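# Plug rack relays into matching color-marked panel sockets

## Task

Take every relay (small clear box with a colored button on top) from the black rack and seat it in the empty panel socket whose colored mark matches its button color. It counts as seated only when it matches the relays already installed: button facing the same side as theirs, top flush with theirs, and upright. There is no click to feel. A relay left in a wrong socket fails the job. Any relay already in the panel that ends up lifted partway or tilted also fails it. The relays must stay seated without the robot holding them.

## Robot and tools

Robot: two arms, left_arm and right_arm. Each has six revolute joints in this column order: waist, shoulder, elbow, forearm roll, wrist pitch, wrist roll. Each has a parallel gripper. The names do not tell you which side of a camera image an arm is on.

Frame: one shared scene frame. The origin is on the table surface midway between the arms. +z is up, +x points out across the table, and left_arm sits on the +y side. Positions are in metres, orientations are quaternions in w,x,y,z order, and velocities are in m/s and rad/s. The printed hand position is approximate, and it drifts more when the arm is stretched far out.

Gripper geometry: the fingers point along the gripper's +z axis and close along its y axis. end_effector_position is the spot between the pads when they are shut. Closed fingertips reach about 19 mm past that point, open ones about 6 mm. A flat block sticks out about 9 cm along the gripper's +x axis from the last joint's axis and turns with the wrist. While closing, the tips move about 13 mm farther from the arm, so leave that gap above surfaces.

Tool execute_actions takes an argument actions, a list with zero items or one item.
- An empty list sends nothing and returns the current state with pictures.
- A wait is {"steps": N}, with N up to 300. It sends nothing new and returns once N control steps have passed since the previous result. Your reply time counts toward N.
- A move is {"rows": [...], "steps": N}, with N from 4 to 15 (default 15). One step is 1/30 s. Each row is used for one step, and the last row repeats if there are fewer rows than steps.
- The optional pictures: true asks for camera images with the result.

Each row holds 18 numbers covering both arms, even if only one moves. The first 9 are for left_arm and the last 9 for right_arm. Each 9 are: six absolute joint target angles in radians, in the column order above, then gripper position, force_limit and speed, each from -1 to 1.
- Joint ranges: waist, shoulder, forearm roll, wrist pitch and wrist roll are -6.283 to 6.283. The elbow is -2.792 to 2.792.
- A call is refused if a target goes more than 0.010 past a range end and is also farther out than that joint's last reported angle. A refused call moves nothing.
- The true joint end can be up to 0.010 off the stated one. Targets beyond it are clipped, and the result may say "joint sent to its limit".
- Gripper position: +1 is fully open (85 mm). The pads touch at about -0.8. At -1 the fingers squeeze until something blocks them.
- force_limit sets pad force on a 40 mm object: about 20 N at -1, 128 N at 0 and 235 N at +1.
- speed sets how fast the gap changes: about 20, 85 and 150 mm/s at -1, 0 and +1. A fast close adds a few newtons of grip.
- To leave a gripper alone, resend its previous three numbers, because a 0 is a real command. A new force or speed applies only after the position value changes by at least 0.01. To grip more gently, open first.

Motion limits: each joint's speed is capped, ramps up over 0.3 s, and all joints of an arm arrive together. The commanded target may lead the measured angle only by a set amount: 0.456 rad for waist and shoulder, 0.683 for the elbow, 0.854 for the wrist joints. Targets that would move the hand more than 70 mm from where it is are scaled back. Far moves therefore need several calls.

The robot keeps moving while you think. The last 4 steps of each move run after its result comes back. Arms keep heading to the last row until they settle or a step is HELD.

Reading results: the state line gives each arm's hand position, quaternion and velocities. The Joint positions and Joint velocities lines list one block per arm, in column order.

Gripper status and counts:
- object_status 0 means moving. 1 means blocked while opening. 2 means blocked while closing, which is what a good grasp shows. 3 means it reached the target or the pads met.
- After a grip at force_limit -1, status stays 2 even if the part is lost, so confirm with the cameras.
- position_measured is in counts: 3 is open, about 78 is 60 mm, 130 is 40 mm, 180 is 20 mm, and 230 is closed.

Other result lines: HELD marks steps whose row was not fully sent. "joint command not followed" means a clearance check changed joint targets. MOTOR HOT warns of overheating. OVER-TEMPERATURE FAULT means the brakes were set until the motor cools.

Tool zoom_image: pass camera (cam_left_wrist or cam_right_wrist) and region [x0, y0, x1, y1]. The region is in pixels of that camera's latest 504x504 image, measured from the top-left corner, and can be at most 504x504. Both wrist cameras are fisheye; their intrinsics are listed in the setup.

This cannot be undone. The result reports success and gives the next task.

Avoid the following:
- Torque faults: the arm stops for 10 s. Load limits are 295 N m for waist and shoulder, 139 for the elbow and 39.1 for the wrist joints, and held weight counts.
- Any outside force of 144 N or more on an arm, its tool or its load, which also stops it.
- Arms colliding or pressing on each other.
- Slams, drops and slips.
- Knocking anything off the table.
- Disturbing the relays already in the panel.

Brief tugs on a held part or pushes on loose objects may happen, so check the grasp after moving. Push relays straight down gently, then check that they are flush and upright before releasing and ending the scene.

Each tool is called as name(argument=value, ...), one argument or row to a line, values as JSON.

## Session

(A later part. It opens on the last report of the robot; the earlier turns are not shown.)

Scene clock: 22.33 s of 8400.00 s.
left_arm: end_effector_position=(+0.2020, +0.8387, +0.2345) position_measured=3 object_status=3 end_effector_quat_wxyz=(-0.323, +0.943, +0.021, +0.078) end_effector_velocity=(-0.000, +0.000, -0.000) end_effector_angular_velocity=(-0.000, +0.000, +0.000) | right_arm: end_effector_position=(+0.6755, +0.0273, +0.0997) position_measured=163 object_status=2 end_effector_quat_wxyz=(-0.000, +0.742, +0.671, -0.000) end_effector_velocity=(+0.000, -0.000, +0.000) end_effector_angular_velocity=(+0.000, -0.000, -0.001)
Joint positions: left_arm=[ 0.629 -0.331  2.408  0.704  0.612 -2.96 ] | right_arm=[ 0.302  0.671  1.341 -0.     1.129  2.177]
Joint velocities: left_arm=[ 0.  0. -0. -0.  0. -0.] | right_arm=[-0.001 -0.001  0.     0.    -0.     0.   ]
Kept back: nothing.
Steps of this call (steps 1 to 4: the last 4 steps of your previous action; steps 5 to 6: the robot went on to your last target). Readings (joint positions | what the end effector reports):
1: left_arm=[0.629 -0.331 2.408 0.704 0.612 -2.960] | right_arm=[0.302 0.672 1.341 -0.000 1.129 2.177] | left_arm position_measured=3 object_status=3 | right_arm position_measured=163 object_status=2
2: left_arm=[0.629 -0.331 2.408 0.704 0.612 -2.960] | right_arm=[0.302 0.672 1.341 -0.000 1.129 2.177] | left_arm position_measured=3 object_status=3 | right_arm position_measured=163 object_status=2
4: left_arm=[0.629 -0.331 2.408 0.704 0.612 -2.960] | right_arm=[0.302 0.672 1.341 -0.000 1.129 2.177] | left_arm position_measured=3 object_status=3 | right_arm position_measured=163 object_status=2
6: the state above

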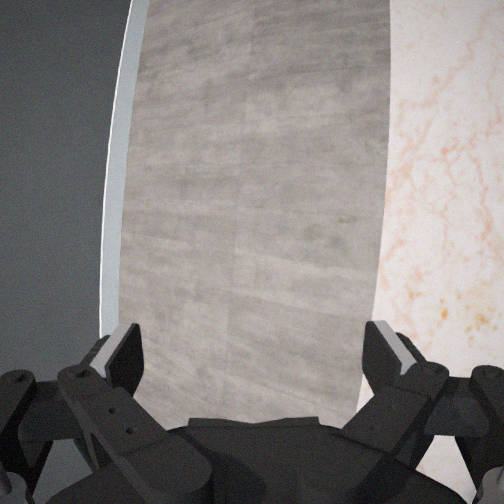

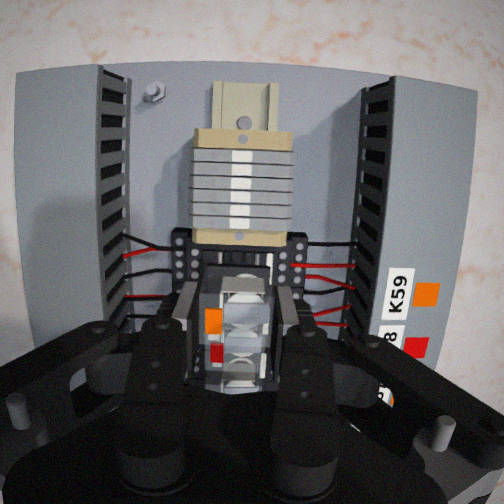

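execute_actions(
  actions=[
    {"rows":[[0.629,-0.331,2.408,0.704,0.612,-2.96,1,0,0,0.3024,0.6747,1.345,0,1.1219,2.1772,-1,-0.8,-0.3],[0.629,-0.331,2.408,0.704,0.612,-2.96,1,0,0,0.3024,0.6747,1.345,0,1.1219,2.1772,-1,-0.8,-0.3],[0.629,-0.331,2.408,0.704,0.612,-2.96,1,0,0,0.3024,0.6747,1.345,0,1.1219,2.1772,-1,-0.8,-0.3],[0.629,-0.331,2.408,0.704,0.612,-2.96,1,0,0,0.3024,0.678,1.3489,0,1.1147,2.1772,-1,-0.8,-0.3],[0.629,-0.331,2.408,0.704,0.612,-2.96,1,0,0,0.3024,0.678,1.3489,0,1.1147,2.1772,-1,-0.8,-0.3],[0.629,-0.331,2.408,0.704,0.612,-2.96,1,0,0,0.3024,0.678,1.3489,0,1.1147,2.1772,-1,-0.8,-0.3],[0.629,-0.331,2.408,0.704,0.612,-2.96,1,0,0,0.3024,0.6814,1.3528,0,1.1074,2.1772,-1,-0.8,-0.3]],"steps":15},
  ],
)

execute_actions(
  actions=[
    {"steps":6},
  ],
  pictures=true,
)

zoom_image(
  camera="cam_right_wrist",
  region=[140,200,340,400],
)

Scene clock: 23.00 s of 8400.00 s.
left_arm: end_effector_position=(+0.2020, +0.8387, +0.2345) position_measured=3 object_status=3 end_effector_quat_wxyz=(-0.323, +0.943, +0.021, +0.078) end_effector_velocity=(+0.000, +0.000, -0.000) end_effector_angular_velocity=(-0.000, -0.000, +0.000) | right_arm: end_effector_position=(+0.6750, +0.0272, +0.0848) position_measured=163 object_status=2 end_effector_quat_wxyz=(-0.000, +0.742, +0.671, -0.000) end_effector_velocity=(+0.000, +0.000, -0.000) end_effector_angular_velocity=(+0.000, -0.001, +0.000)
Joint positions: left_arm=[ 0.629 -0.331  2.408  0.704  0.612 -2.96 ] | right_arm=[0.302 0.682 1.353 0.    1.107 2.177]
Joint velocities: left_arm=[ 0.  0. -0. -0. -0. -0.] | right_arm=[ 0.     0.    -0.    -0.    -0.001 -0.   ]
Steps of this call (steps 1 to 9: the robot went on to your last target; steps 10 to 20: the first 11 steps of this action). Readings (joint positions | what the end effector reports):
10: left_arm=[0.629 -0.331 2.408 0.704 0.612 -2.960] | right_arm=[0.302 0.671 1.341 0.000 1.129 2.177] | left_arm position_measured=3 object_status=3 | right_arm position_measured=163 object_status=2
11: left_arm=[0.629 -0.331 2.408 0.704 0.612 -2.960] | right_arm=[0.302 0.672 1.343 0.000 1.125 2.177] | left_arm position_measured=3 object_status=3 | right_arm position_measured=163 object_status=2
13: left_arm=[0.629 -0.331 2.408 0.704 0.612 -2.960] | right_arm=[0.302 0.675 1.345 0.000 1.122 2.177] | left_arm position_measured=3 object_status=3 | right_arm position_measured=163 object_status=2
17: left_arm=[0.629 -0.331 2.408 0.704 0.612 -2.960] | right_arm=[0.302 0.679 1.351 0.000 1.110 2.177] | left_arm position_measured=3 object_status=3 | right_arm position_measured=163 object_status=2
20: the state above

Scene clock: 23.20 s of 8400.00 s.
left_arm: end_effector_position=(+0.2020, +0.8387, +0.2345) position_measured=3 object_status=3 end_effector_quat_wxyz=(-0.323, +0.943, +0.021, +0.078) end_effector_velocity=(+0.001, -0.000, -0.000) end_effector_angular_velocity=(-0.001, +0.000, -0.000) | right_arm: end_effector_position=(+0.6751, +0.0272, +0.0849) position_measured=163 object_status=2 end_effector_quat_wxyz=(-0.000, +0.742, +0.671, -0.000) end_effector_velocity=(+0.001, -0.000, -0.000) end_effector_angular_velocity=(-0.000, -0.001, -0.000)
Joint positions: left_arm=[ 0.629 -0.331  2.408  0.704  0.612 -2.96 ] | right_arm=[0.302 0.682 1.353 0.    1.107 2.177]
Joint velocities: left_arm=[-0.002  0.    -0.     0.     0.001 -0.001] | right_arm=[-0.     0.001 -0.001 -0.     0.     0.   ]
Kept back: nothing.
Steps of this call (steps 1 to 4: the last 4 steps of your previous action; steps 5 to 6: the robot went on to your last target). Readings (joint positions | what the end effector reports):
1: left_arm=[0.629 -0.331 2.408 0.704 0.612 -2.960] | right_arm=[0.302 0.682 1.353 0.000 1.107 2.177] | left_arm position_measured=3 object_status=3 | right_arm position_measured=163 object_status=2
2: left_arm=[0.629 -0.331 2.408 0.704 0.612 -2.960] | right_arm=[0.302 0.682 1.353 0.000 1.107 2.177] | left_arm position_measured=3 object_status=3 | right_arm position_measured=163 object_status=2
4: left_arm=[0.629 -0.331 2.408 0.704 0.612 -2.960] | right_arm=[0.302 0.682 1.353 0.000 1.107 2.177] | left_arm position_measured=3 object_status=3 | right_arm position_measured=163 object_status=2
6: the state above

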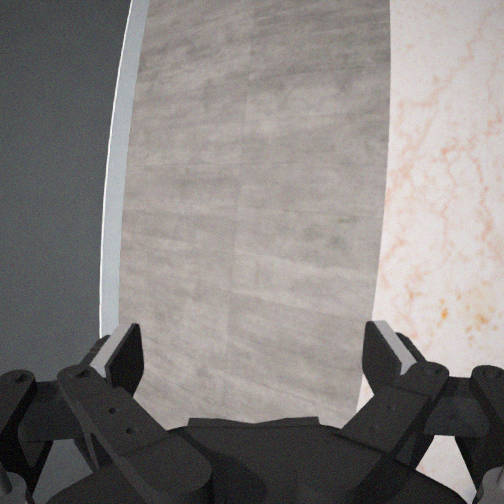

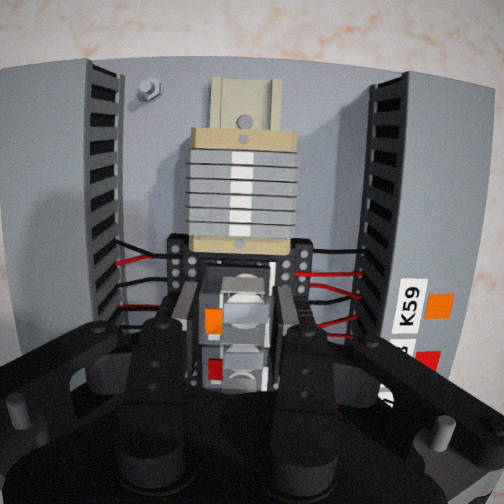

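Region (140, 200, 340, 400) of cam_right_wrist's 504x504 image, scaled by 2.520, with more detail than that image has.

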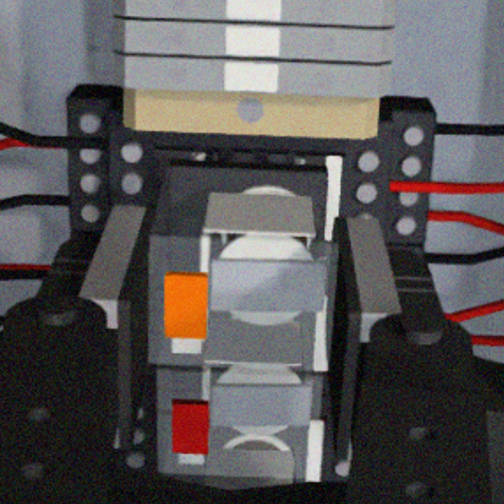

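execute_actions(
  actions=[
    {"rows":[[0.629,-0.331,2.408,0.704,0.612,-2.96,1,0,0,0.3024,0.6844,1.3545,0,1.1027,2.1772,-1,-0.8,-0.3],[0.629,-0.331,2.408,0.704,0.612,-2.96,1,0,0,0.3024,0.6844,1.3545,0,1.1027,2.1772,-1,-0.8,-0.3],[0.629,-0.331,2.408,0.704,0.612,-2.96,1,0,0,0.3024,0.6844,1.3545,0,1.1027,2.1772,-1,-0.8,-0.3],[0.629,-0.331,2.408,0.704,0.612,-2.96,1,0,0,0.3024,0.6867,1.3569,0,1.098,2.1772,-1,-0.8,-0.3],[0.629,-0.331,2.408,0.704,0.612,-2.96,1,0,0,0.3024,0.6867,1.3569,0,1.098,2.1772,-1,-0.8,-0.3],[0.629,-0.331,2.408,0.704,0.612,-2.96,1,0,0,0.3024,0.6867,1.3569,0,1.098,2.1772,-1,-0.8,-0.3],[0.629,-0.331,2.408,0.704,0.612,-2.96,1,0,0,0.3024,0.689,1.3593,0,1.0933,2.1772,-1,-0.8,-0.3]],"steps":15},
  ],
)

execute_actions(
  actions=[
    {"steps":6},
  ],
  pictures=true,
)

zoom_image(
  camera="cam_right_wrist",
  region=[140,200,340,400],
)

Scene clock: 23.87 s of 8400.00 s.
left_arm: end_effector_position=(+0.2020, +0.8387, +0.2345) position_measured=3 object_status=3 end_effector_quat_wxyz=(-0.323, +0.943, +0.021, +0.078) end_effector_velocity=(+0.000, -0.000, -0.001) end_effector_angular_velocity=(-0.001, +0.001, -0.001) | right_arm: end_effector_position=(+0.6752, +0.0272, +0.0754) position_measured=163 object_status=2 end_effector_quat_wxyz=(+0.000, +0.742, +0.671, +0.000) end_effector_velocity=(-0.000, +0.000, -0.001) end_effector_angular_velocity=(+0.000, -0.001, +0.001)
Joint positions: left_arm=[ 0.629 -0.331  2.408  0.704  0.612 -2.96 ] | right_arm=[ 0.302  0.689  1.359 -0.     1.094  2.177]
Joint velocities: left_arm=[-0.     0.001  0.001  0.    -0.001  0.001] | right_arm=[ 0.     0.     0.001 -0.    -0.002  0.   ]
Steps of this call (steps 1 to 9: the robot went on to your last target; steps 10 to 20: the first 11 steps of this action). Readings (joint positions | what the end effector reports):
10: left_arm=[0.629 -0.331 2.408 0.704 0.612 -2.960] | right_arm=[0.302 0.682 1.353 0.000 1.107 2.177] | left_arm position_measured=3 object_status=3 | right_arm position_measured=163 object_status=2
11: left_arm=[0.629 -0.331 2.408 0.704 0.612 -2.960] | right_arm=[0.302 0.683 1.353 0.000 1.104 2.177] | left_arm position_measured=3 object_status=3 | right_arm position_measured=163 object_status=2
13: left_arm=[0.629 -0.331 2.408 0.704 0.612 -2.960] | right_arm=[0.302 0.684 1.355 -0.000 1.103 2.177] | left_arm position_measured=3 object_status=3 | right_arm position_measured=163 object_status=2
17: left_arm=[0.629 -0.331 2.408 0.704 0.612 -2.960] | right_arm=[0.302 0.688 1.358 -0.000 1.095 2.177] | left_arm position_measured=3 object_status=3 | right_arm position_measured=163 object_status=2
20: the state above

Scene clock: 24.07 s of 8400.00 s.
left_arm: end_effector_position=(+0.2020, +0.8387, +0.2345) position_measured=3 object_status=3 end_effector_quat_wxyz=(-0.323, +0.943, +0.021, +0.078) end_effector_velocity=(+0.001, +0.000, +0.000) end_effector_angular_velocity=(+0.001, -0.001, -0.002) | right_arm: end_effector_position=(+0.6752, +0.0272, +0.0752) position_measured=163 object_status=2 end_effector_quat_wxyz=(+0.000, +0.742, +0.671, +0.000) end_effector_velocity=(-0.000, +0.000, -0.002) end_effector_angular_velocity=(-0.001, +0.001, +0.001)
Joint positions: left_arm=[ 0.629 -0.331  2.408  0.704  0.612 -2.96 ] | right_arm=[ 0.302  0.689  1.359 -0.     1.093  2.177]
Joint velocities: left_arm=[-0.    -0.    -0.    -0.    -0.001  0.   ] | right_arm=[ 0.     0.002  0.001 -0.    -0.001 -0.   ]
Kept back: nothing.
Steps of this call (steps 1 to 4: the last 4 steps of your previous action; steps 5 to 6: the robot went on to your last target). Readings (joint positions | what the end effector reports):
1: left_arm=[0.629 -0.331 2.408 0.704 0.612 -2.960] | right_arm=[0.302 0.689 1.359 -0.000 1.093 2.177] | left_arm position_measured=3 object_status=3 | right_arm position_measured=163 object_status=2
2: left_arm=[0.629 -0.331 2.408 0.704 0.612 -2.960] | right_arm=[0.302 0.689 1.359 -0.000 1.093 2.177] | left_arm position_measured=3 object_status=3 | right_arm position_measured=163 object_status=2
4: left_arm=[0.629 -0.331 2.408 0.704 0.612 -2.960] | right_arm=[0.302 0.689 1.359 -0.000 1.093 2.177] | left_arm position_measured=3 object_status=3 | right_arm position_measured=163 object_status=2
6: the state above

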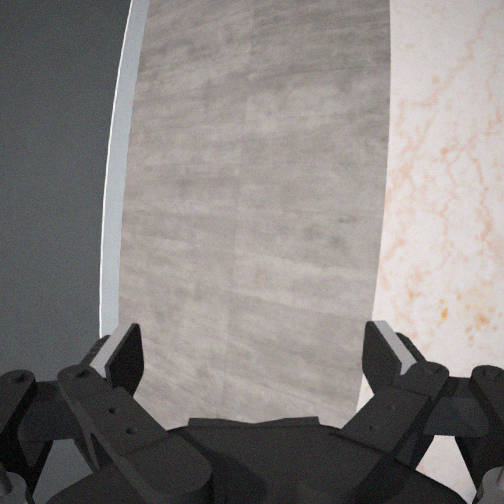

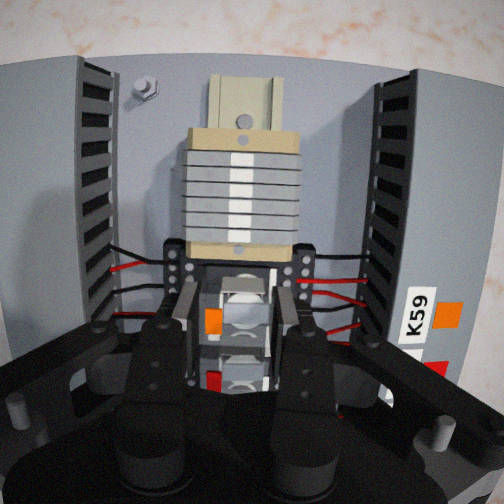

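Region (140, 200, 340, 400) of cam_right_wrist's 504x504 image, scaled by 2.520, with more detail than that image has.

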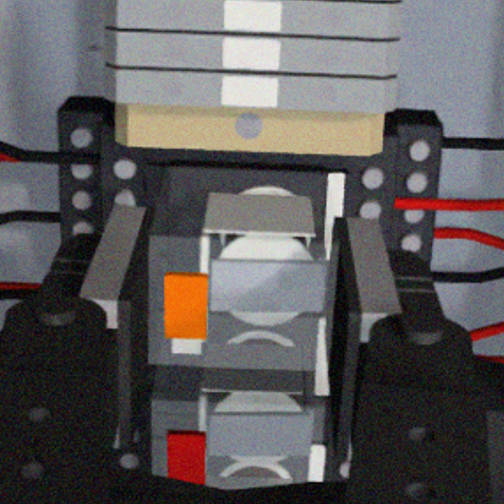

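execute_actions(
  actions=[
    {"rows":[[0.629,-0.331,2.408,0.704,0.612,-2.96,1,0,0,0.3024,0.6908,1.3614,0,1.0894,2.1772,-1,-0.8,-0.3],[0.629,-0.331,2.408,0.704,0.612,-2.96,1,0,0,0.3024,0.6908,1.3614,0,1.0894,2.1772,-1,-0.8,-0.3],[0.629,-0.331,2.408,0.704,0.612,-2.96,1,0,0,0.3024,0.6908,1.3614,0,1.0894,2.1772,-1,-0.8,-0.3],[0.629,-0.331,2.408,0.704,0.612,-2.96,1,0,0,0.3024,0.6926,1.3634,0,1.0856,2.1772,-1,-0.8,-0.3],[0.629,-0.331,2.408,0.704,0.612,-2.96,1,0,0,0.3024,0.6926,1.3634,0,1.0856,2.1772,-1,-0.8,-0.3],[0.629,-0.331,2.408,0.704,0.612,-2.96,1,0,0,0.3024,0.6926,1.3634,0,1.0856,2.1772,-1,-0.8,-0.3],[0.629,-0.331,2.408,0.704,0.612,-2.96,1,0,0,0.3024,0.6944,1.3655,0,1.0817,2.1772,-1,-0.8,-0.3]],"steps":15},
  ],
)

execute_actions(
  actions=[
    {"steps":6},
  ],
  pictures=true,
)

zoom_image(
  camera="cam_right_wrist",
  region=[140,200,340,400],
)

Scene clock: 24.93 s of 8400.00 s.
left_arm: end_effector_position=(+0.2020, +0.8387, +0.2345) position_measured=3 object_status=3 end_effector_quat_wxyz=(-0.323, +0.943, +0.021, +0.078) end_effector_velocity=(+0.000, -0.000, -0.000) end_effector_angular_velocity=(-0.000, -0.000, +0.000) | right_arm: end_effector_position=(+0.6749, +0.0270, +0.0675) position_measured=163 object_status=2 end_effector_quat_wxyz=(+0.000, +0.742, +0.671, +0.000) end_effector_velocity=(+0.001, -0.001, -0.002) end_effector_angular_velocity=(-0.001, +0.002, -0.001)
Joint positions: left_arm=[ 0.629 -0.331  2.408  0.704  0.612 -2.96 ] | right_arm=[0.302 0.694 1.365 0.    1.082 2.177]
Joint velocities: left_arm=[-0.     0.     0.     0.    -0.    -0.001] | right_arm=[-0.001  0.003 -0.     0.     0.    -0.   ]
Steps of this call (steps 1 to 15: the robot went on to your last target; steps 16 to 26: the first 11 steps of this action). Readings (joint positions | what the end effector reports):
16: left_arm=[0.629 -0.331 2.408 0.704 0.612 -2.960] | right_arm=[0.302 0.689 1.359 0.000 1.093 2.177] | left_arm position_measured=3 object_status=3 | right_arm position_measured=163 object_status=2
17: left_arm=[0.629 -0.331 2.408 0.704 0.612 -2.960] | right_arm=[0.302 0.690 1.361 0.000 1.091 2.177] | left_arm position_measured=3 object_status=3 | right_arm position_measured=163 object_status=2
19: left_arm=[0.629 -0.331 2.408 0.704 0.612 -2.960] | right_arm=[0.302 0.691 1.362 0.000 1.089 2.177] | left_arm position_measured=3 object_status=3 | right_arm position_measured=163 object_status=2
23: left_arm=[0.629 -0.331 2.408 0.704 0.612 -2.960] | right_arm=[0.302 0.693 1.364 0.000 1.083 2.177] | left_arm position_measured=3 object_status=3 | right_arm position_measured=163 object_status=2
26: the state above

Scene clock: 25.13 s of 8400.00 s.
left_arm: end_effector_position=(+0.2020, +0.8387, +0.2345) position_measured=3 object_status=3 end_effector_quat_wxyz=(-0.323, +0.943, +0.021, +0.078) end_effector_velocity=(-0.000, +0.001, +0.000) end_effector_angular_velocity=(+0.000, -0.002, +0.002) | right_arm: end_effector_position=(+0.6749, +0.0270, +0.0673) position_measured=163 object_status=2 end_effector_quat_wxyz=(+0.000, +0.742, +0.671, +0.000) end_effector_velocity=(+0.000, -0.000, +0.001) end_effector_angular_velocity=(+0.001, -0.001, -0.001)
Joint positions: left_arm=[ 0.629 -0.331  2.408  0.704  0.612 -2.96 ] | right_arm=[0.302 0.694 1.365 0.    1.082 2.177]
Joint velocities: left_arm=[ 0.002  0.    -0.001  0.    -0.001 -0.001] | right_arm=[-0.001 -0.002  0.     0.    -0.     0.   ]
Kept back: nothing.
Steps of this call (steps 1 to 4: the last 4 steps of your previous action; steps 5 to 6: the robot went on to your last target). Readings (joint positions | what the end effector reports):
1: left_arm=[0.629 -0.331 2.408 0.704 0.612 -2.960] | right_arm=[0.302 0.694 1.365 0.000 1.082 2.177] | left_arm position_measured=3 object_status=3 | right_arm position_measured=163 object_status=2
2: left_arm=[0.629 -0.331 2.408 0.704 0.612 -2.960] | right_arm=[0.302 0.694 1.365 0.000 1.082 2.177] | left_arm position_measured=3 object_status=3 | right_arm position_measured=163 object_status=2
4: left_arm=[0.629 -0.331 2.408 0.704 0.612 -2.960] | right_arm=[0.302 0.694 1.365 0.000 1.082 2.177] | left_arm position_measured=3 object_status=3 | right_arm position_measured=163 object_status=2
6: the state above

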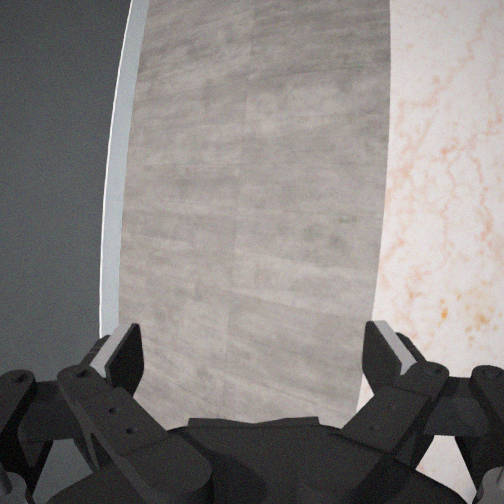

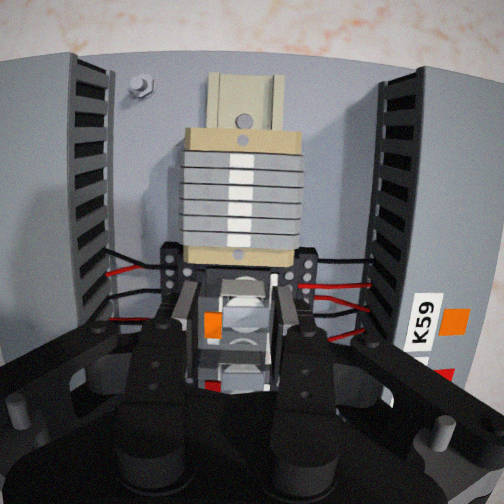

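Region (140, 200, 340, 400) of cam_right_wrist's 504x504 image, scaled by 2.520, with more detail than that image has.

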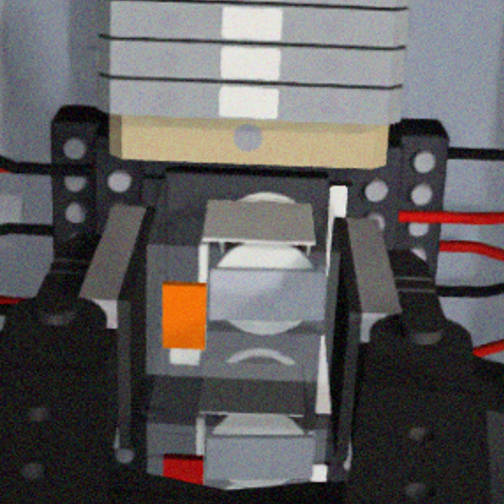

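execute_actions(
  actions=[
    {"rows":[[0.629,-0.331,2.408,0.704,0.612,-2.96,1,0,0,0.3024,0.6944,1.3655,0,1.0817,2.1772,-0.05,-0.8,0]],"steps":10},
  ],
)

execute_actions(
  actions=[
    {"rows":[[0.629,-0.331,2.408,0.704,0.612,-2.96,1,0,0,0.3024,0.6478,1.314,0,1.1798,2.1772,-0.05,-0.8,0]],"steps":10},
  ],
)

execute_actions(
  actions=[
    {"rows":[[0.629,-0.331,2.408,0.704,0.612,-2.96,1,0,0,0.3024,0.6478,1.314,0,1.1798,0.6068,-0.05,-0.8,0]],"steps":15},
  ],
)

execute_actions(
  actions=[
    {"steps":12},
  ],
  pictures=true,
)

zoom_image(
  camera="cam_right_wrist",
  region=[80,160,320,400],
)

Scene clock: 25.60 s of 8400.00 s.
left_arm: end_effector_position=(+0.2020, +0.8387, +0.2345) position_measured=3 object_status=3 end_effector_quat_wxyz=(-0.323, +0.943, +0.021, +0.078) end_effector_velocity=(-0.000, +0.000, +0.000) end_effector_angular_velocity=(+0.001, -0.000, +0.000) | right_arm: end_effector_position=(+0.6746, +0.0268, +0.0657) position_measured=142 object_status=0 end_effector_quat_wxyz=(-0.000, +0.742, +0.671, -0.001) end_effector_velocity=(+0.005, +0.003, +0.007) end_effector_angular_velocity=(+0.006, -0.011, -0.000)
Joint positions: left_arm=[ 0.629 -0.331  2.408  0.704  0.612 -2.96 ] | right_arm=[ 0.302  0.696  1.366 -0.     1.081  2.177]
Joint velocities: left_arm=[ 0.001 -0.    -0.     0.    -0.     0.001] | right_arm=[-0.    -0.002 -0.01  -0.    -0.     0.   ]
Steps of this call (steps 1 to 8: the robot went on to your last target; steps 9 to 14: the first 6 steps of this action). Readings (joint positions | what the end effector reports):
9: left_arm=[0.629 -0.331 2.408 0.704 0.612 -2.960] | right_arm=[0.302 0.694 1.365 0.000 1.082 2.177] | left_arm position_measured=3 object_status=3 | right_arm position_measured=163 object_status=0
10: left_arm=[0.629 -0.331 2.408 0.704 0.612 -2.960] | right_arm=[0.302 0.695 1.366 -0.000 1.081 2.177] | left_arm position_measured=3 object_status=3 | right_arm position_measured=163 object_status=0
12: left_arm=[0.629 -0.331 2.408 0.704 0.612 -2.960] | right_arm=[0.302 0.696 1.366 -0.000 1.081 2.177] | left_arm position_measured=3 object_status=3 | right_arm position_measured=154 object_status=0
14: the state above

Scene clock: 25.93 s of 8400.00 s.
left_arm: end_effector_position=(+0.2020, +0.8387, +0.2345) position_measured=3 object_status=3 end_effector_quat_wxyz=(-0.323, +0.943, +0.021, +0.078) end_effector_velocity=(+0.001, -0.000, -0.000) end_effector_angular_velocity=(-0.000, -0.001, -0.001) | right_arm: end_effector_position=(+0.6761, +0.0279, +0.1351) position_measured=135 object_status=0 end_effector_quat_wxyz=(+0.000, +0.742, +0.671, +0.002) end_effector_velocity=(-0.018, -0.010, +0.087) end_effector_angular_velocity=(-0.014, +0.025, +0.000)
Joint positions: left_arm=[ 0.629 -0.331  2.408  0.704  0.612 -2.96 ] | right_arm=[0.302 0.647 1.314 0.001 1.177 2.177]
Joint velocities: left_arm=[-0.001  0.     0.     0.    -0.001 -0.001] | right_arm=[ 0.    -0.073 -0.043 -0.     0.145  0.   ]
Steps of this call (steps 1 to 4: the last 4 steps of your previous action; steps 5 to 10: the first 6 steps of this action). Readings (joint positions | what the end effector reports):
5: left_arm=[0.629 -0.331 2.408 0.704 0.612 -2.960] | right_arm=[0.302 0.695 1.365 -0.000 1.082 2.177] | left_arm position_measured=3 object_status=3 | right_arm position_measured=136 object_status=0
6: left_arm=[0.629 -0.331 2.408 0.704 0.612 -2.960] | right_arm=[0.302 0.692 1.362 -0.000 1.088 2.177] | left_arm position_measured=3 object_status=3 | right_arm position_measured=136 object_status=0
8: left_arm=[0.629 -0.331 2.408 0.704 0.612 -2.960] | right_arm=[0.302 0.667 1.334 -0.000 1.141 2.177] | left_arm position_measured=3 object_status=3 | right_arm position_measured=135 object_status=0
10: the state above

Scene clock: 26.43 s of 8400.00 s.
left_arm: end_effector_position=(+0.2020, +0.8387, +0.2345) position_measured=3 object_status=3 end_effector_quat_wxyz=(-0.323, +0.943, +0.021, +0.078) end_effector_velocity=(-0.000, +0.001, +0.000) end_effector_angular_velocity=(+0.000, -0.000, +0.000) | right_arm: end_effector_position=(+0.6754, +0.0274, +0.1347) position_measured=135 object_status=3 end_effector_quat_wxyz=(+0.000, +0.463, +0.886, +0.000) end_effector_velocity=(-0.000, +0.000, -0.001) end_effector_angular_velocity=(-0.000, +0.001, +3.814)
Joint positions: left_arm=[ 0.629 -0.331  2.408  0.704  0.612 -2.96 ] | right_arm=[ 0.302  0.648  1.314 -0.     1.18   1.469]
Joint velocities: left_arm=[ 0.002  0.    -0.    -0.    -0.001  0.001] | right_arm=[-0.     0.001 -0.     0.     0.    -3.815]
Steps of this call (steps 1 to 4: the last 4 steps of your previous action; steps 5 to 15: the first 11 steps of this action). Readings (joint positions | what the end effector reports):
5: left_arm=[0.629 -0.331 2.408 0.704 0.612 -2.960] | right_arm=[0.302 0.648 1.314 0.000 1.180 2.177] | left_arm position_measured=3 object_status=3 | right_arm position_measured=135 object_status=3
6: left_arm=[0.629 -0.331 2.408 0.704 0.612 -2.960] | right_arm=[0.302 0.648 1.314 0.000 1.180 2.170] | left_arm position_measured=3 object_status=3 | right_arm position_measured=135 object_status=3
8: left_arm=[0.629 -0.331 2.408 0.704 0.612 -2.960] | right_arm=[0.302 0.648 1.314 0.000 1.180 2.114] | left_arm position_measured=3 object_status=3 | right_arm position_measured=135 object_status=3
12: left_arm=[0.629 -0.331 2.408 0.704 0.612 -2.960] | right_arm=[0.302 0.648 1.314 0.000 1.180 1.828] | left_arm position_measured=3 object_status=3 | right_arm position_measured=135 object_status=3
15: the state above

Scene clock: 26.83 s of 8400.00 s.
left_arm: end_effector_position=(+0.2020, +0.8387, +0.2345) position_measured=3 object_status=3 end_effector_quat_wxyz=(-0.323, +0.943, +0.021, +0.078) end_effector_velocity=(-0.000, +0.000, +0.000) end_effector_angular_velocity=(+0.000, +0.001, +0.000) | right_arm: end_effector_position=(+0.6754, +0.0274, +0.1347) position_measured=135 object_status=3 end_effector_quat_wxyz=(-0.000, +0.051, +0.999, -0.000) end_effector_velocity=(-0.000, +0.000, +0.001) end_effector_angular_velocity=(+0.001, -0.001, +0.015)
Joint positions: left_arm=[ 0.629 -0.331  2.408  0.704  0.612 -2.96 ] | right_arm=[ 0.302  0.648  1.314 -0.     1.18   0.608]
Joint velocities: left_arm=[ 0.001  0.    -0.     0.     0.001  0.001] | right_arm=[ 0.    -0.001  0.     0.    -0.    -0.014]
Kept back: nothing.
Steps of this call (steps 1 to 4: the last 4 steps of your previous action; steps 5 to 12: the robot went on to your last target). Readings (joint positions | what the end effector reports):
1: left_arm=[0.629 -0.331 2.408 0.704 0.612 -2.960] | right_arm=[0.302 0.648 1.314 -0.000 1.180 1.341] | left_arm position_measured=3 object_status=3 | right_arm position_measured=135 object_status=3
2: left_arm=[0.629 -0.331 2.408 0.704 0.612 -2.960] | right_arm=[0.302 0.648 1.314 -0.000 1.180 1.212] | left_arm position_measured=3 object_status=3 | right_arm position_measured=135 object_status=3
4: left_arm=[0.629 -0.331 2.408 0.704 0.612 -2.960] | right_arm=[0.302 0.648 1.314 -0.000 1.180 0.979] | left_arm position_measured=3 object_status=3 | right_arm position_measured=135 object_status=3
8: left_arm=[0.629 -0.331 2.408 0.704 0.612 -2.960] | right_arm=[0.302 0.648 1.314 -0.000 1.180 0.681] | left_arm position_measured=3 object_status=3 | right_arm position_measured=135 object_status=3
12: the state above

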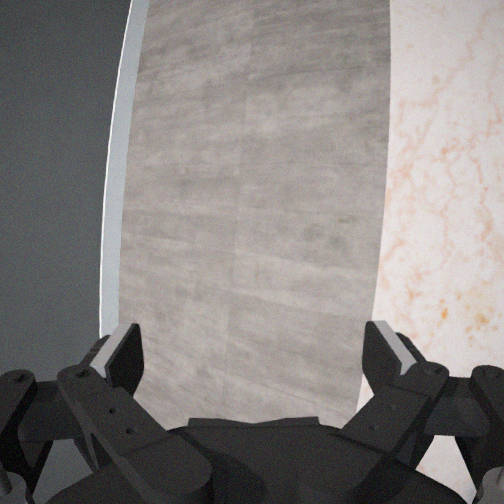

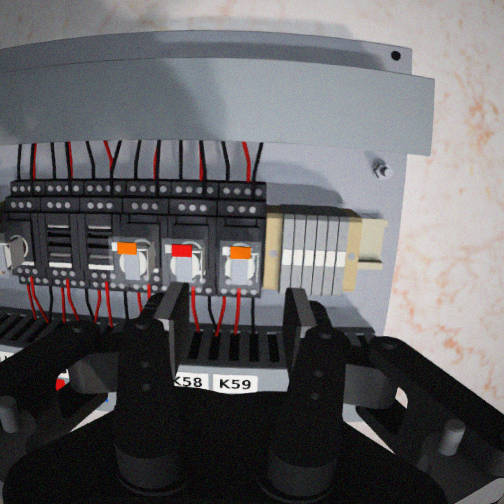

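Region (80, 160, 320, 400) of cam_right_wrist's 504x504 image, scaled by 2.100, with more detail than that image has.

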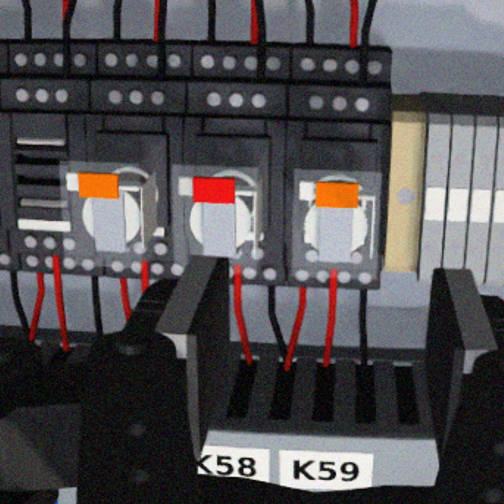

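execute_actions(
  actions=[],
)

Scene clock: 27.53 s of 8400.00 s.
left_arm: end_effector_position=(+0.2020, +0.8387, +0.2345) position_measured=3 object_status=3 end_effector_quat_wxyz=(-0.323, +0.943, +0.021, +0.078) end_effector_velocity=(+0.000, +0.001, +0.001) end_effector_angular_velocity=(+0.001, -0.003, +0.002) | right_arm: end_effector_position=(+0.6755, +0.0274, +0.1347) position_measured=135 object_status=3 end_effector_quat_wxyz=(-0.000, +0.050, +0.999, -0.000) end_effector_velocity=(+0.001, -0.001, +0.001) end_effector_angular_velocity=(+0.001, -0.000, -0.002)
Joint positions: left_arm=[ 0.629 -0.331  2.408  0.704  0.612 -2.96 ] | right_arm=[ 0.302  0.648  1.314 -0.     1.18   0.607]
Joint velocities: left_arm=[ 0.001 -0.    -0.001  0.    -0.001 -0.002] | right_arm=[-0.002 -0.    -0.     0.001  0.    -0.   ]
Kept back: nothing.
Steps of this call (steps 1 to 21: the robot went on to your last target). Readings (joint positions | what the end effector reports):
1: left_arm=[0.629 -0.331 2.408 0.704 0.612 -2.960] | right_arm=[0.302 0.648 1.314 -0.000 1.180 0.607] | left_arm position_measured=3 object_status=3 | right_arm position_measured=135 object_status=3
2: left_arm=[0.629 -0.331 2.408 0.704 0.612 -2.960] | right_arm=[0.302 0.648 1.314 -0.000 1.180 0.607] | left_arm position_measured=3 object_status=3 | right_arm position_measured=135 object_status=3
4: left_arm=[0.629 -0.331 2.408 0.704 0.612 -2.960] | right_arm=[0.302 0.648 1.314 -0.000 1.180 0.607] | left_arm position_measured=3 object_status=3 | right_arm position_measured=135 object_status=3
8: left_arm=[0.629 -0.331 2.408 0.704 0.612 -2.960] | right_arm=[0.302 0.648 1.314 -0.000 1.180 0.607] | left_arm position_measured=3 object_status=3 | right_arm position_measured=135 object_status=3
21: the state above

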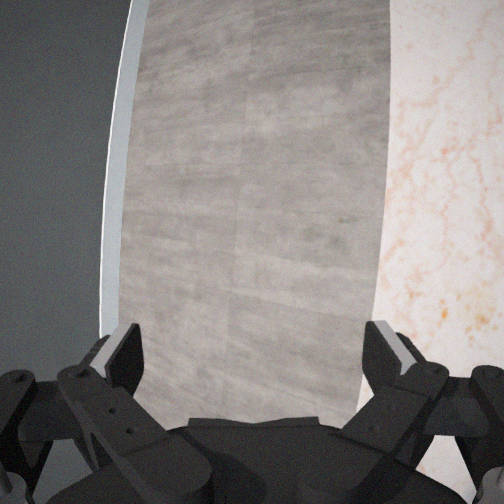

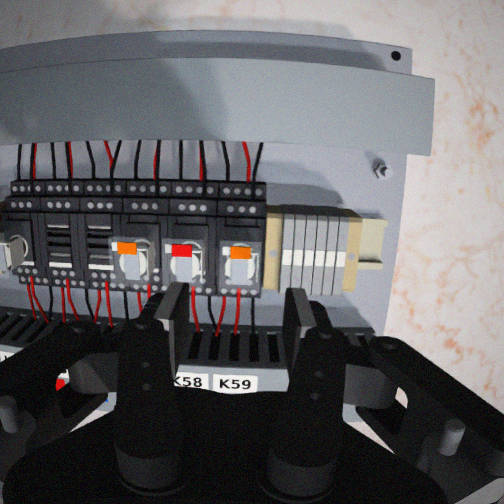

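execute_actions(
  actions=[
    {"rows":[[0.629,-0.331,2.408,0.704,0.612,-2.96,1,0,0,0.3024,0.671,1.341,0,1.1296,0.6068,-1,-0.5,0.5]],"steps":15},
  ],
)

execute_actions(
  actions=[
    {"rows":[[0.629,-0.331,2.408,0.704,0.612,-2.96,1,0,0,0.3024,0.6744,1.3449,0,1.1223,0.6068,-1,-0.5,0.5]],"steps":12},
  ],
  pictures=true,
)

Scene clock: 28.13 s of 8400.00 s.
left_arm: end_effector_position=(+0.2020, +0.8387, +0.2345) position_measured=3 object_status=3 end_effector_quat_wxyz=(-0.323, +0.943, +0.021, +0.078) end_effector_velocity=(+0.001, -0.000, +0.000) end_effector_angular_velocity=(+0.000, -0.001, -0.002) | right_arm: end_effector_position=(+0.6755, +0.0273, +0.1000) position_measured=219 object_status=0 end_effector_quat_wxyz=(-0.000, +0.050, +0.999, -0.000) end_effector_velocity=(-0.001, +0.000, +0.001) end_effector_angular_velocity=(+0.001, +0.000, -0.000)
Joint positions: left_arm=[ 0.629 -0.331  2.408  0.704  0.612 -2.96 ] | right_arm=[ 0.302  0.671  1.341 -0.     1.13   0.607]
Joint velocities: left_arm=[-0.002  0.    -0.     0.    -0.001 -0.   ] | right_arm=[ 0.    -0.002  0.002  0.001 -0.001  0.   ]
Steps of this call (steps 1 to 7: the robot went on to your last target; steps 8 to 18: the first 11 steps of this action). Readings (joint positions | what the end effector reports):
8: left_arm=[0.629 -0.331 2.408 0.704 0.612 -2.960] | right_arm=[0.302 0.648 1.314 -0.000 1.180 0.607] | left_arm position_measured=3 object_status=3 | right_arm position_measured=135 object_status=0
9: left_arm=[0.629 -0.331 2.408 0.704 0.612 -2.960] | right_arm=[0.302 0.651 1.317 -0.000 1.173 0.607] | left_arm position_measured=3 object_status=3 | right_arm position_measured=136 object_status=0
11: left_arm=[0.629 -0.331 2.408 0.704 0.612 -2.960] | right_arm=[0.302 0.668 1.339 -0.000 1.136 0.607] | left_arm position_measured=3 object_status=3 | right_arm position_measured=149 object_status=0
15: left_arm=[0.629 -0.331 2.408 0.704 0.612 -2.960] | right_arm=[0.302 0.672 1.341 -0.000 1.130 0.607] | left_arm position_measured=3 object_status=3 | right_arm position_measured=188 object_status=0
18: the state above

Scene clock: 28.53 s of 8400.00 s.
left_arm: end_effector_position=(+0.2020, +0.8387, +0.2345) position_measured=3 object_status=3 end_effector_quat_wxyz=(-0.323, +0.943, +0.021, +0.078) end_effector_velocity=(+0.001, -0.000, +0.000) end_effector_angular_velocity=(+0.001, +0.001, -0.004) | right_arm: end_effector_position=(+0.6753, +0.0273, +0.0954) position_measured=231 object_status=3 end_effector_quat_wxyz=(+0.000, +0.050, +0.999, +0.000) end_effector_velocity=(-0.000, -0.000, -0.001) end_effector_angular_velocity=(-0.001, +0.001, +0.000)
Joint positions: left_arm=[ 0.629 -0.331  2.408  0.704  0.612 -2.96 ] | right_arm=[0.302 0.674 1.345 0.    1.122 0.607]
Joint velocities: left_arm=[-0.001 -0.     0.     0.    -0.001  0.002] | right_arm=[-0.     0.001  0.    -0.     0.    -0.   ]
Steps of this call (steps 1 to 4: the last 4 steps of your previous action; steps 5 to 12: the first 8 steps of this action). Readings (joint positions | what the end effector reports):
5: left_arm=[0.629 -0.331 2.408 0.704 0.612 -2.960] | right_arm=[0.302 0.671 1.341 0.000 1.129 0.607] | left_arm position_measured=3 object_status=3 | right_arm position_measured=231 object_status=0
6: left_arm=[0.629 -0.331 2.408 0.704 0.612 -2.960] | right_arm=[0.302 0.672 1.343 0.000 1.125 0.607] | left_arm position_measured=3 object_status=3 | right_arm position_measured=231 object_status=0
8: left_arm=[0.629 -0.331 2.408 0.704 0.612 -2.960] | right_arm=[0.302 0.674 1.345 0.000 1.122 0.607] | left_arm position_measured=3 object_status=3 | right_arm position_measured=231 object_status=3
12: the state above

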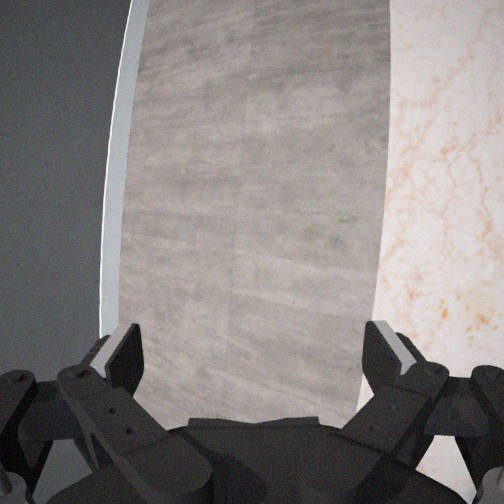

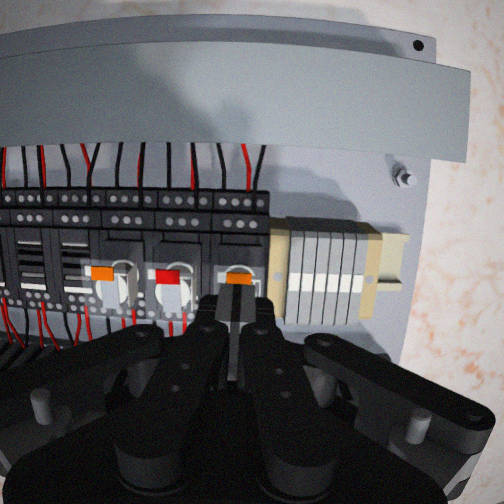

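execute_actions(
  actions=[
    {"rows":[[0.629,-0.331,2.408,0.704,0.612,-2.96,1,0,0,0.3024,0.6764,1.3472,0,1.118,0.6068,-1,-0.5,0.5]],"steps":12},
  ],
)

execute_actions(
  actions=[
    {"rows":[[0.629,-0.331,2.408,0.704,0.612,-2.96,1,0,0,0.3024,0.6784,1.3495,0,1.1136,0.6068,-1,-0.5,0.5]],"steps":12},
  ],
  pictures=true,
)

Scene clock: 28.93 s of 8400.00 s.
left_arm: end_effector_position=(+0.2020, +0.8387, +0.2345) position_measured=3 object_status=3 end_effector_quat_wxyz=(-0.323, +0.943, +0.021, +0.078) end_effector_velocity=(+0.000, -0.001, -0.001) end_effector_angular_velocity=(-0.001, +0.001, -0.001) | right_arm: end_effector_position=(+0.6753, +0.0273, +0.0922) position_measured=231 object_status=3 end_effector_quat_wxyz=(-0.000, +0.050, +0.999, -0.000) end_effector_velocity=(+0.001, -0.001, +0.000) end_effector_angular_velocity=(+0.000, +0.000, -0.002)
Joint positions: left_arm=[ 0.629 -0.331  2.408  0.704  0.612 -2.96 ] | right_arm=[ 0.302  0.676  1.347 -0.     1.118  0.607]
Joint velocities: left_arm=[-0.001  0.     0.001 -0.     0.    -0.001] | right_arm=[-0.001 -0.     0.     0.    -0.    -0.   ]
Steps of this call (steps 1 to 4: the last 4 steps of your previous action; steps 5 to 12: the first 8 steps of this action). Readings (joint positions | what the end effector reports):
5: left_arm=[0.629 -0.331 2.408 0.704 0.612 -2.960] | right_arm=[0.302 0.674 1.345 0.000 1.122 0.607] | left_arm position_measured=3 object_status=3 | right_arm position_measured=231 object_status=3
6: left_arm=[0.629 -0.331 2.408 0.704 0.612 -2.960] | right_arm=[0.302 0.675 1.346 0.000 1.119 0.607] | left_arm position_measured=3 object_status=3 | right_arm position_measured=231 object_status=3
8: left_arm=[0.629 -0.331 2.408 0.704 0.612 -2.960] | right_arm=[0.302 0.676 1.347 -0.000 1.118 0.607] | left_arm position_measured=3 object_status=3 | right_arm position_measured=231 object_status=3
12: the state above

Scene clock: 29.33 s of 8400.00 s.
left_arm: end_effector_position=(+0.2020, +0.8387, +0.2345) position_measured=3 object_status=3 end_effector_quat_wxyz=(-0.323, +0.943, +0.021, +0.078) end_effector_velocity=(-0.000, +0.000, -0.000) end_effector_angular_velocity=(+0.000, -0.001, +0.000) | right_arm: end_effector_position=(+0.6752, +0.0272, +0.0892) position_measured=231 object_status=3 end_effector_quat_wxyz=(-0.000, +0.050, +0.999, -0.000) end_effector_velocity=(+0.000, -0.000, +0.001) end_effector_angular_velocity=(+0.000, -0.001, -0.000)
Joint positions: left_arm=[ 0.629 -0.331  2.408  0.704  0.612 -2.96 ] | right_arm=[ 0.302  0.678  1.35  -0.     1.114  0.607]
Joint velocities: left_arm=[ 0.001  0.     0.     0.    -0.001  0.   ] | right_arm=[-0.    -0.001 -0.    -0.     0.    -0.   ]
Steps of this call (steps 1 to 4: the last 4 steps of your previous action; steps 5 to 12: the first 8 steps of this action). Readings (joint positions | what the end effector reports):
5: left_arm=[0.629 -0.331 2.408 0.704 0.612 -2.960] | right_arm=[0.302 0.677 1.347 -0.000 1.118 0.607] | left_arm position_measured=3 object_status=3 | right_arm position_measured=231 object_status=3
6: left_arm=[0.629 -0.331 2.408 0.704 0.612 -2.960] | right_arm=[0.302 0.677 1.348 -0.000 1.115 0.607] | left_arm position_measured=3 object_status=3 | right_arm position_measured=231 object_status=3
8: left_arm=[0.629 -0.331 2.408 0.704 0.612 -2.960] | right_arm=[0.302 0.678 1.350 -0.000 1.114 0.607] | left_arm position_measured=3 object_status=3 | right_arm position_measured=231 object_status=3
12: the state above

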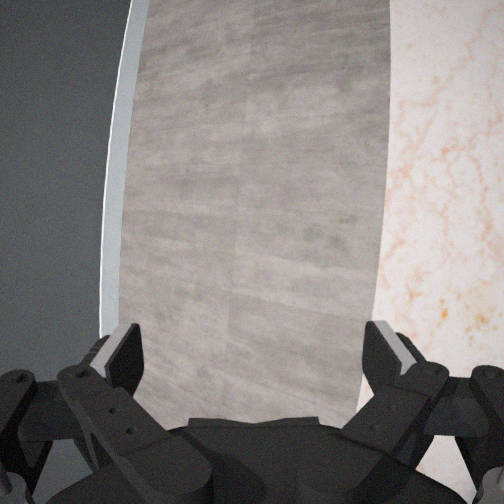

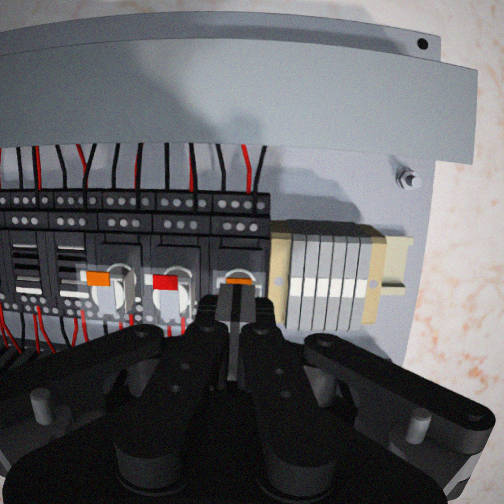

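execute_actions(
  actions=[
    {"rows":[[0.629,-0.331,2.408,0.704,0.612,-2.96,1,0,0,0.3024,0.6804,1.3518,0,1.1093,0.6068,-1,-0.5,0.5]],"steps":12},
  ],
)

execute_actions(
  actions=[
    {"rows":[[0.629,-0.331,2.408,0.704,0.612,-2.96,1,0,0,0.3024,0.6824,1.3541,0,1.105,0.6068,-1,-0.5,0.5]],"steps":12},
  ],
  pictures=true,
)

Scene clock: 29.80 s of 8400.00 s.
left_arm: end_effector_position=(+0.2020, +0.8387, +0.2345) position_measured=3 object_status=3 end_effector_quat_wxyz=(-0.323, +0.943, +0.021, +0.078) end_effector_velocity=(-0.000, +0.000, -0.000) end_effector_angular_velocity=(+0.000, -0.000, -0.000) | right_arm: end_effector_position=(+0.6752, +0.0273, +0.0868) position_measured=231 object_status=3 end_effector_quat_wxyz=(+0.000, +0.050, +0.999, +0.000) end_effector_velocity=(+0.000, -0.000, +0.000) end_effector_angular_velocity=(-0.000, -0.001, -0.000)
Joint positions: left_arm=[ 0.629 -0.331  2.408  0.704  0.612 -2.96 ] | right_arm=[0.302 0.68  1.352 0.    1.109 0.607]
Joint velocities: left_arm=[ 0.     0.     0.     0.    -0.001  0.   ] | right_arm=[-0.    -0.     0.    -0.001 -0.     0.   ]
Steps of this call (steps 1 to 4: the last 4 steps of your previous action; steps 5 to 6: the robot went on to your last target; steps 7 to 14: the first 8 steps of this action). Readings (joint positions | what the end effector reports):
7: left_arm=[0.629 -0.331 2.408 0.704 0.612 -2.960] | right_arm=[0.302 0.678 1.350 -0.000 1.113 0.607] | left_arm position_measured=3 object_status=3 | right_arm position_measured=231 object_status=3
8: left_arm=[0.629 -0.331 2.408 0.704 0.612 -2.960] | right_arm=[0.302 0.679 1.350 0.000 1.111 0.607] | left_arm position_measured=3 object_status=3 | right_arm position_measured=231 object_status=3
10: left_arm=[0.629 -0.331 2.408 0.704 0.612 -2.960] | right_arm=[0.302 0.680 1.351 0.000 1.109 0.607] | left_arm position_measured=3 object_status=3 | right_arm position_measured=231 object_status=3
14: the state above

Scene clock: 40.07 s of 8400.00 s.
left_arm: end_effector_position=(+0.2020, +0.8387, +0.2345) position_measured=3 object_status=3 end_effector_quat_wxyz=(-0.323, +0.943, +0.021, +0.078) end_effector_velocity=(-0.000, -0.000, +0.000) end_effector_angular_velocity=(+0.000, +0.000, +0.001) | right_arm: end_effector_position=(+0.6764, +0.0279, +0.0874) position_measured=231 object_status=3 end_effector_quat_wxyz=(+0.002, +0.050, +0.999, +0.001) end_effector_velocity=(-0.000, -0.000, -0.002) end_effector_angular_velocity=(-0.002, +0.002, +0.000)
Joint positions: left_arm=[ 0.629 -0.331  2.408  0.704  0.612 -2.96 ] | right_arm=[0.302 0.68  1.351 0.    1.107 0.607]
Joint velocities: left_arm=[-0.001 -0.001 -0.001 -0.     0.002 -0.   ] | right_arm=[ 0.     0.002  0.    -0.001 -0.    -0.   ]
FORCE FAULT: contact force on the right arm reached its limit, and that arm stopped for 10 seconds. The contact can be on any part of that arm, not only on its tool. That arm's remaining commands of this call were not run. That arm holds still and accepts commands again. Move the arm away from the contact; if what it grips holds it there, let go first. Pushing or pulling that hard again can fault the arm again.
Kept back: nothing.
The stop of the right arm began at step 8 of this call (marked STOPPED below). From that step on that arm followed nothing that you had sent. 9 of its steps, steps kept back included, did not run and will not run. The other arm was sent all steps of this action in this call, none kept back. Nothing is kept back now, and the robot has no last target.
Steps of this call (steps 1 to 4: the last 4 steps of your previous action; steps 5 to 12: the first 8 steps of this action; steps 13 to 16: the last 4 steps of this action, not kept back; steps 17 to 308: the stop continued). Readings (joint positions | what the end effector reports):
5: left_arm=[0.629 -0.331 2.408 0.704 0.612 -2.960] | right_arm=[0.302 0.680 1.352 0.000 1.109 0.607] | left_arm position_measured=3 object_status=3 | right_arm position_measured=231 object_status=3
6: left_arm=[0.629 -0.331 2.408 0.704 0.612 -2.960] | right_arm=[0.302 0.681 1.353 0.000 1.107 0.607] | left_arm position_measured=3 object_status=3 | right_arm position_measured=231 object_status=3
8: left_arm=[0.629 -0.331 2.408 0.704 0.612 -2.960] | right_arm=[0.302 0.680 1.351 0.000 1.107 0.607] | left_arm position_measured=3 object_status=3 | right_arm position_measured=231 object_status=3 STOPPED (the right arm)
12: left_arm=[0.629 -0.331 2.408 0.704 0.612 -2.960] | right_arm=[0.302 0.680 1.351 0.000 1.107 0.607] | left_arm position_measured=3 object_status=3 | right_arm position_measured=231 object_status=3
308: the state above

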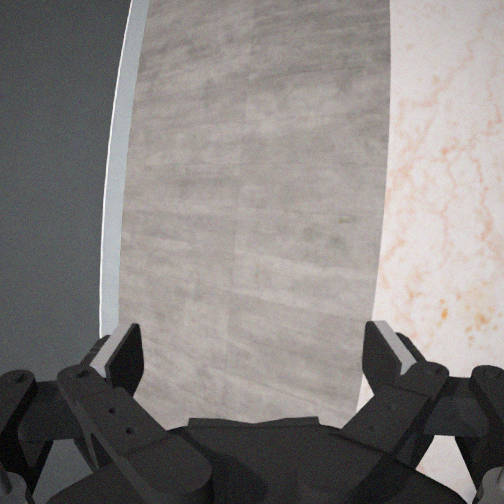

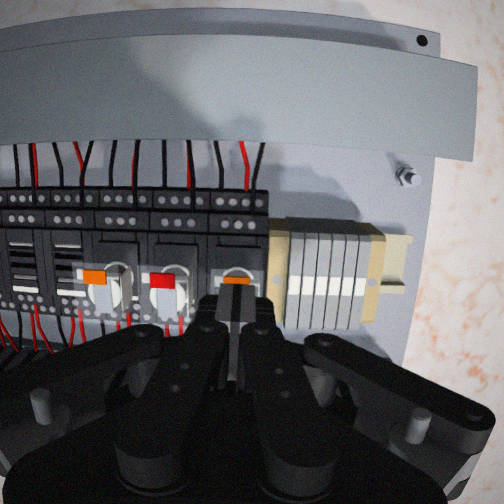

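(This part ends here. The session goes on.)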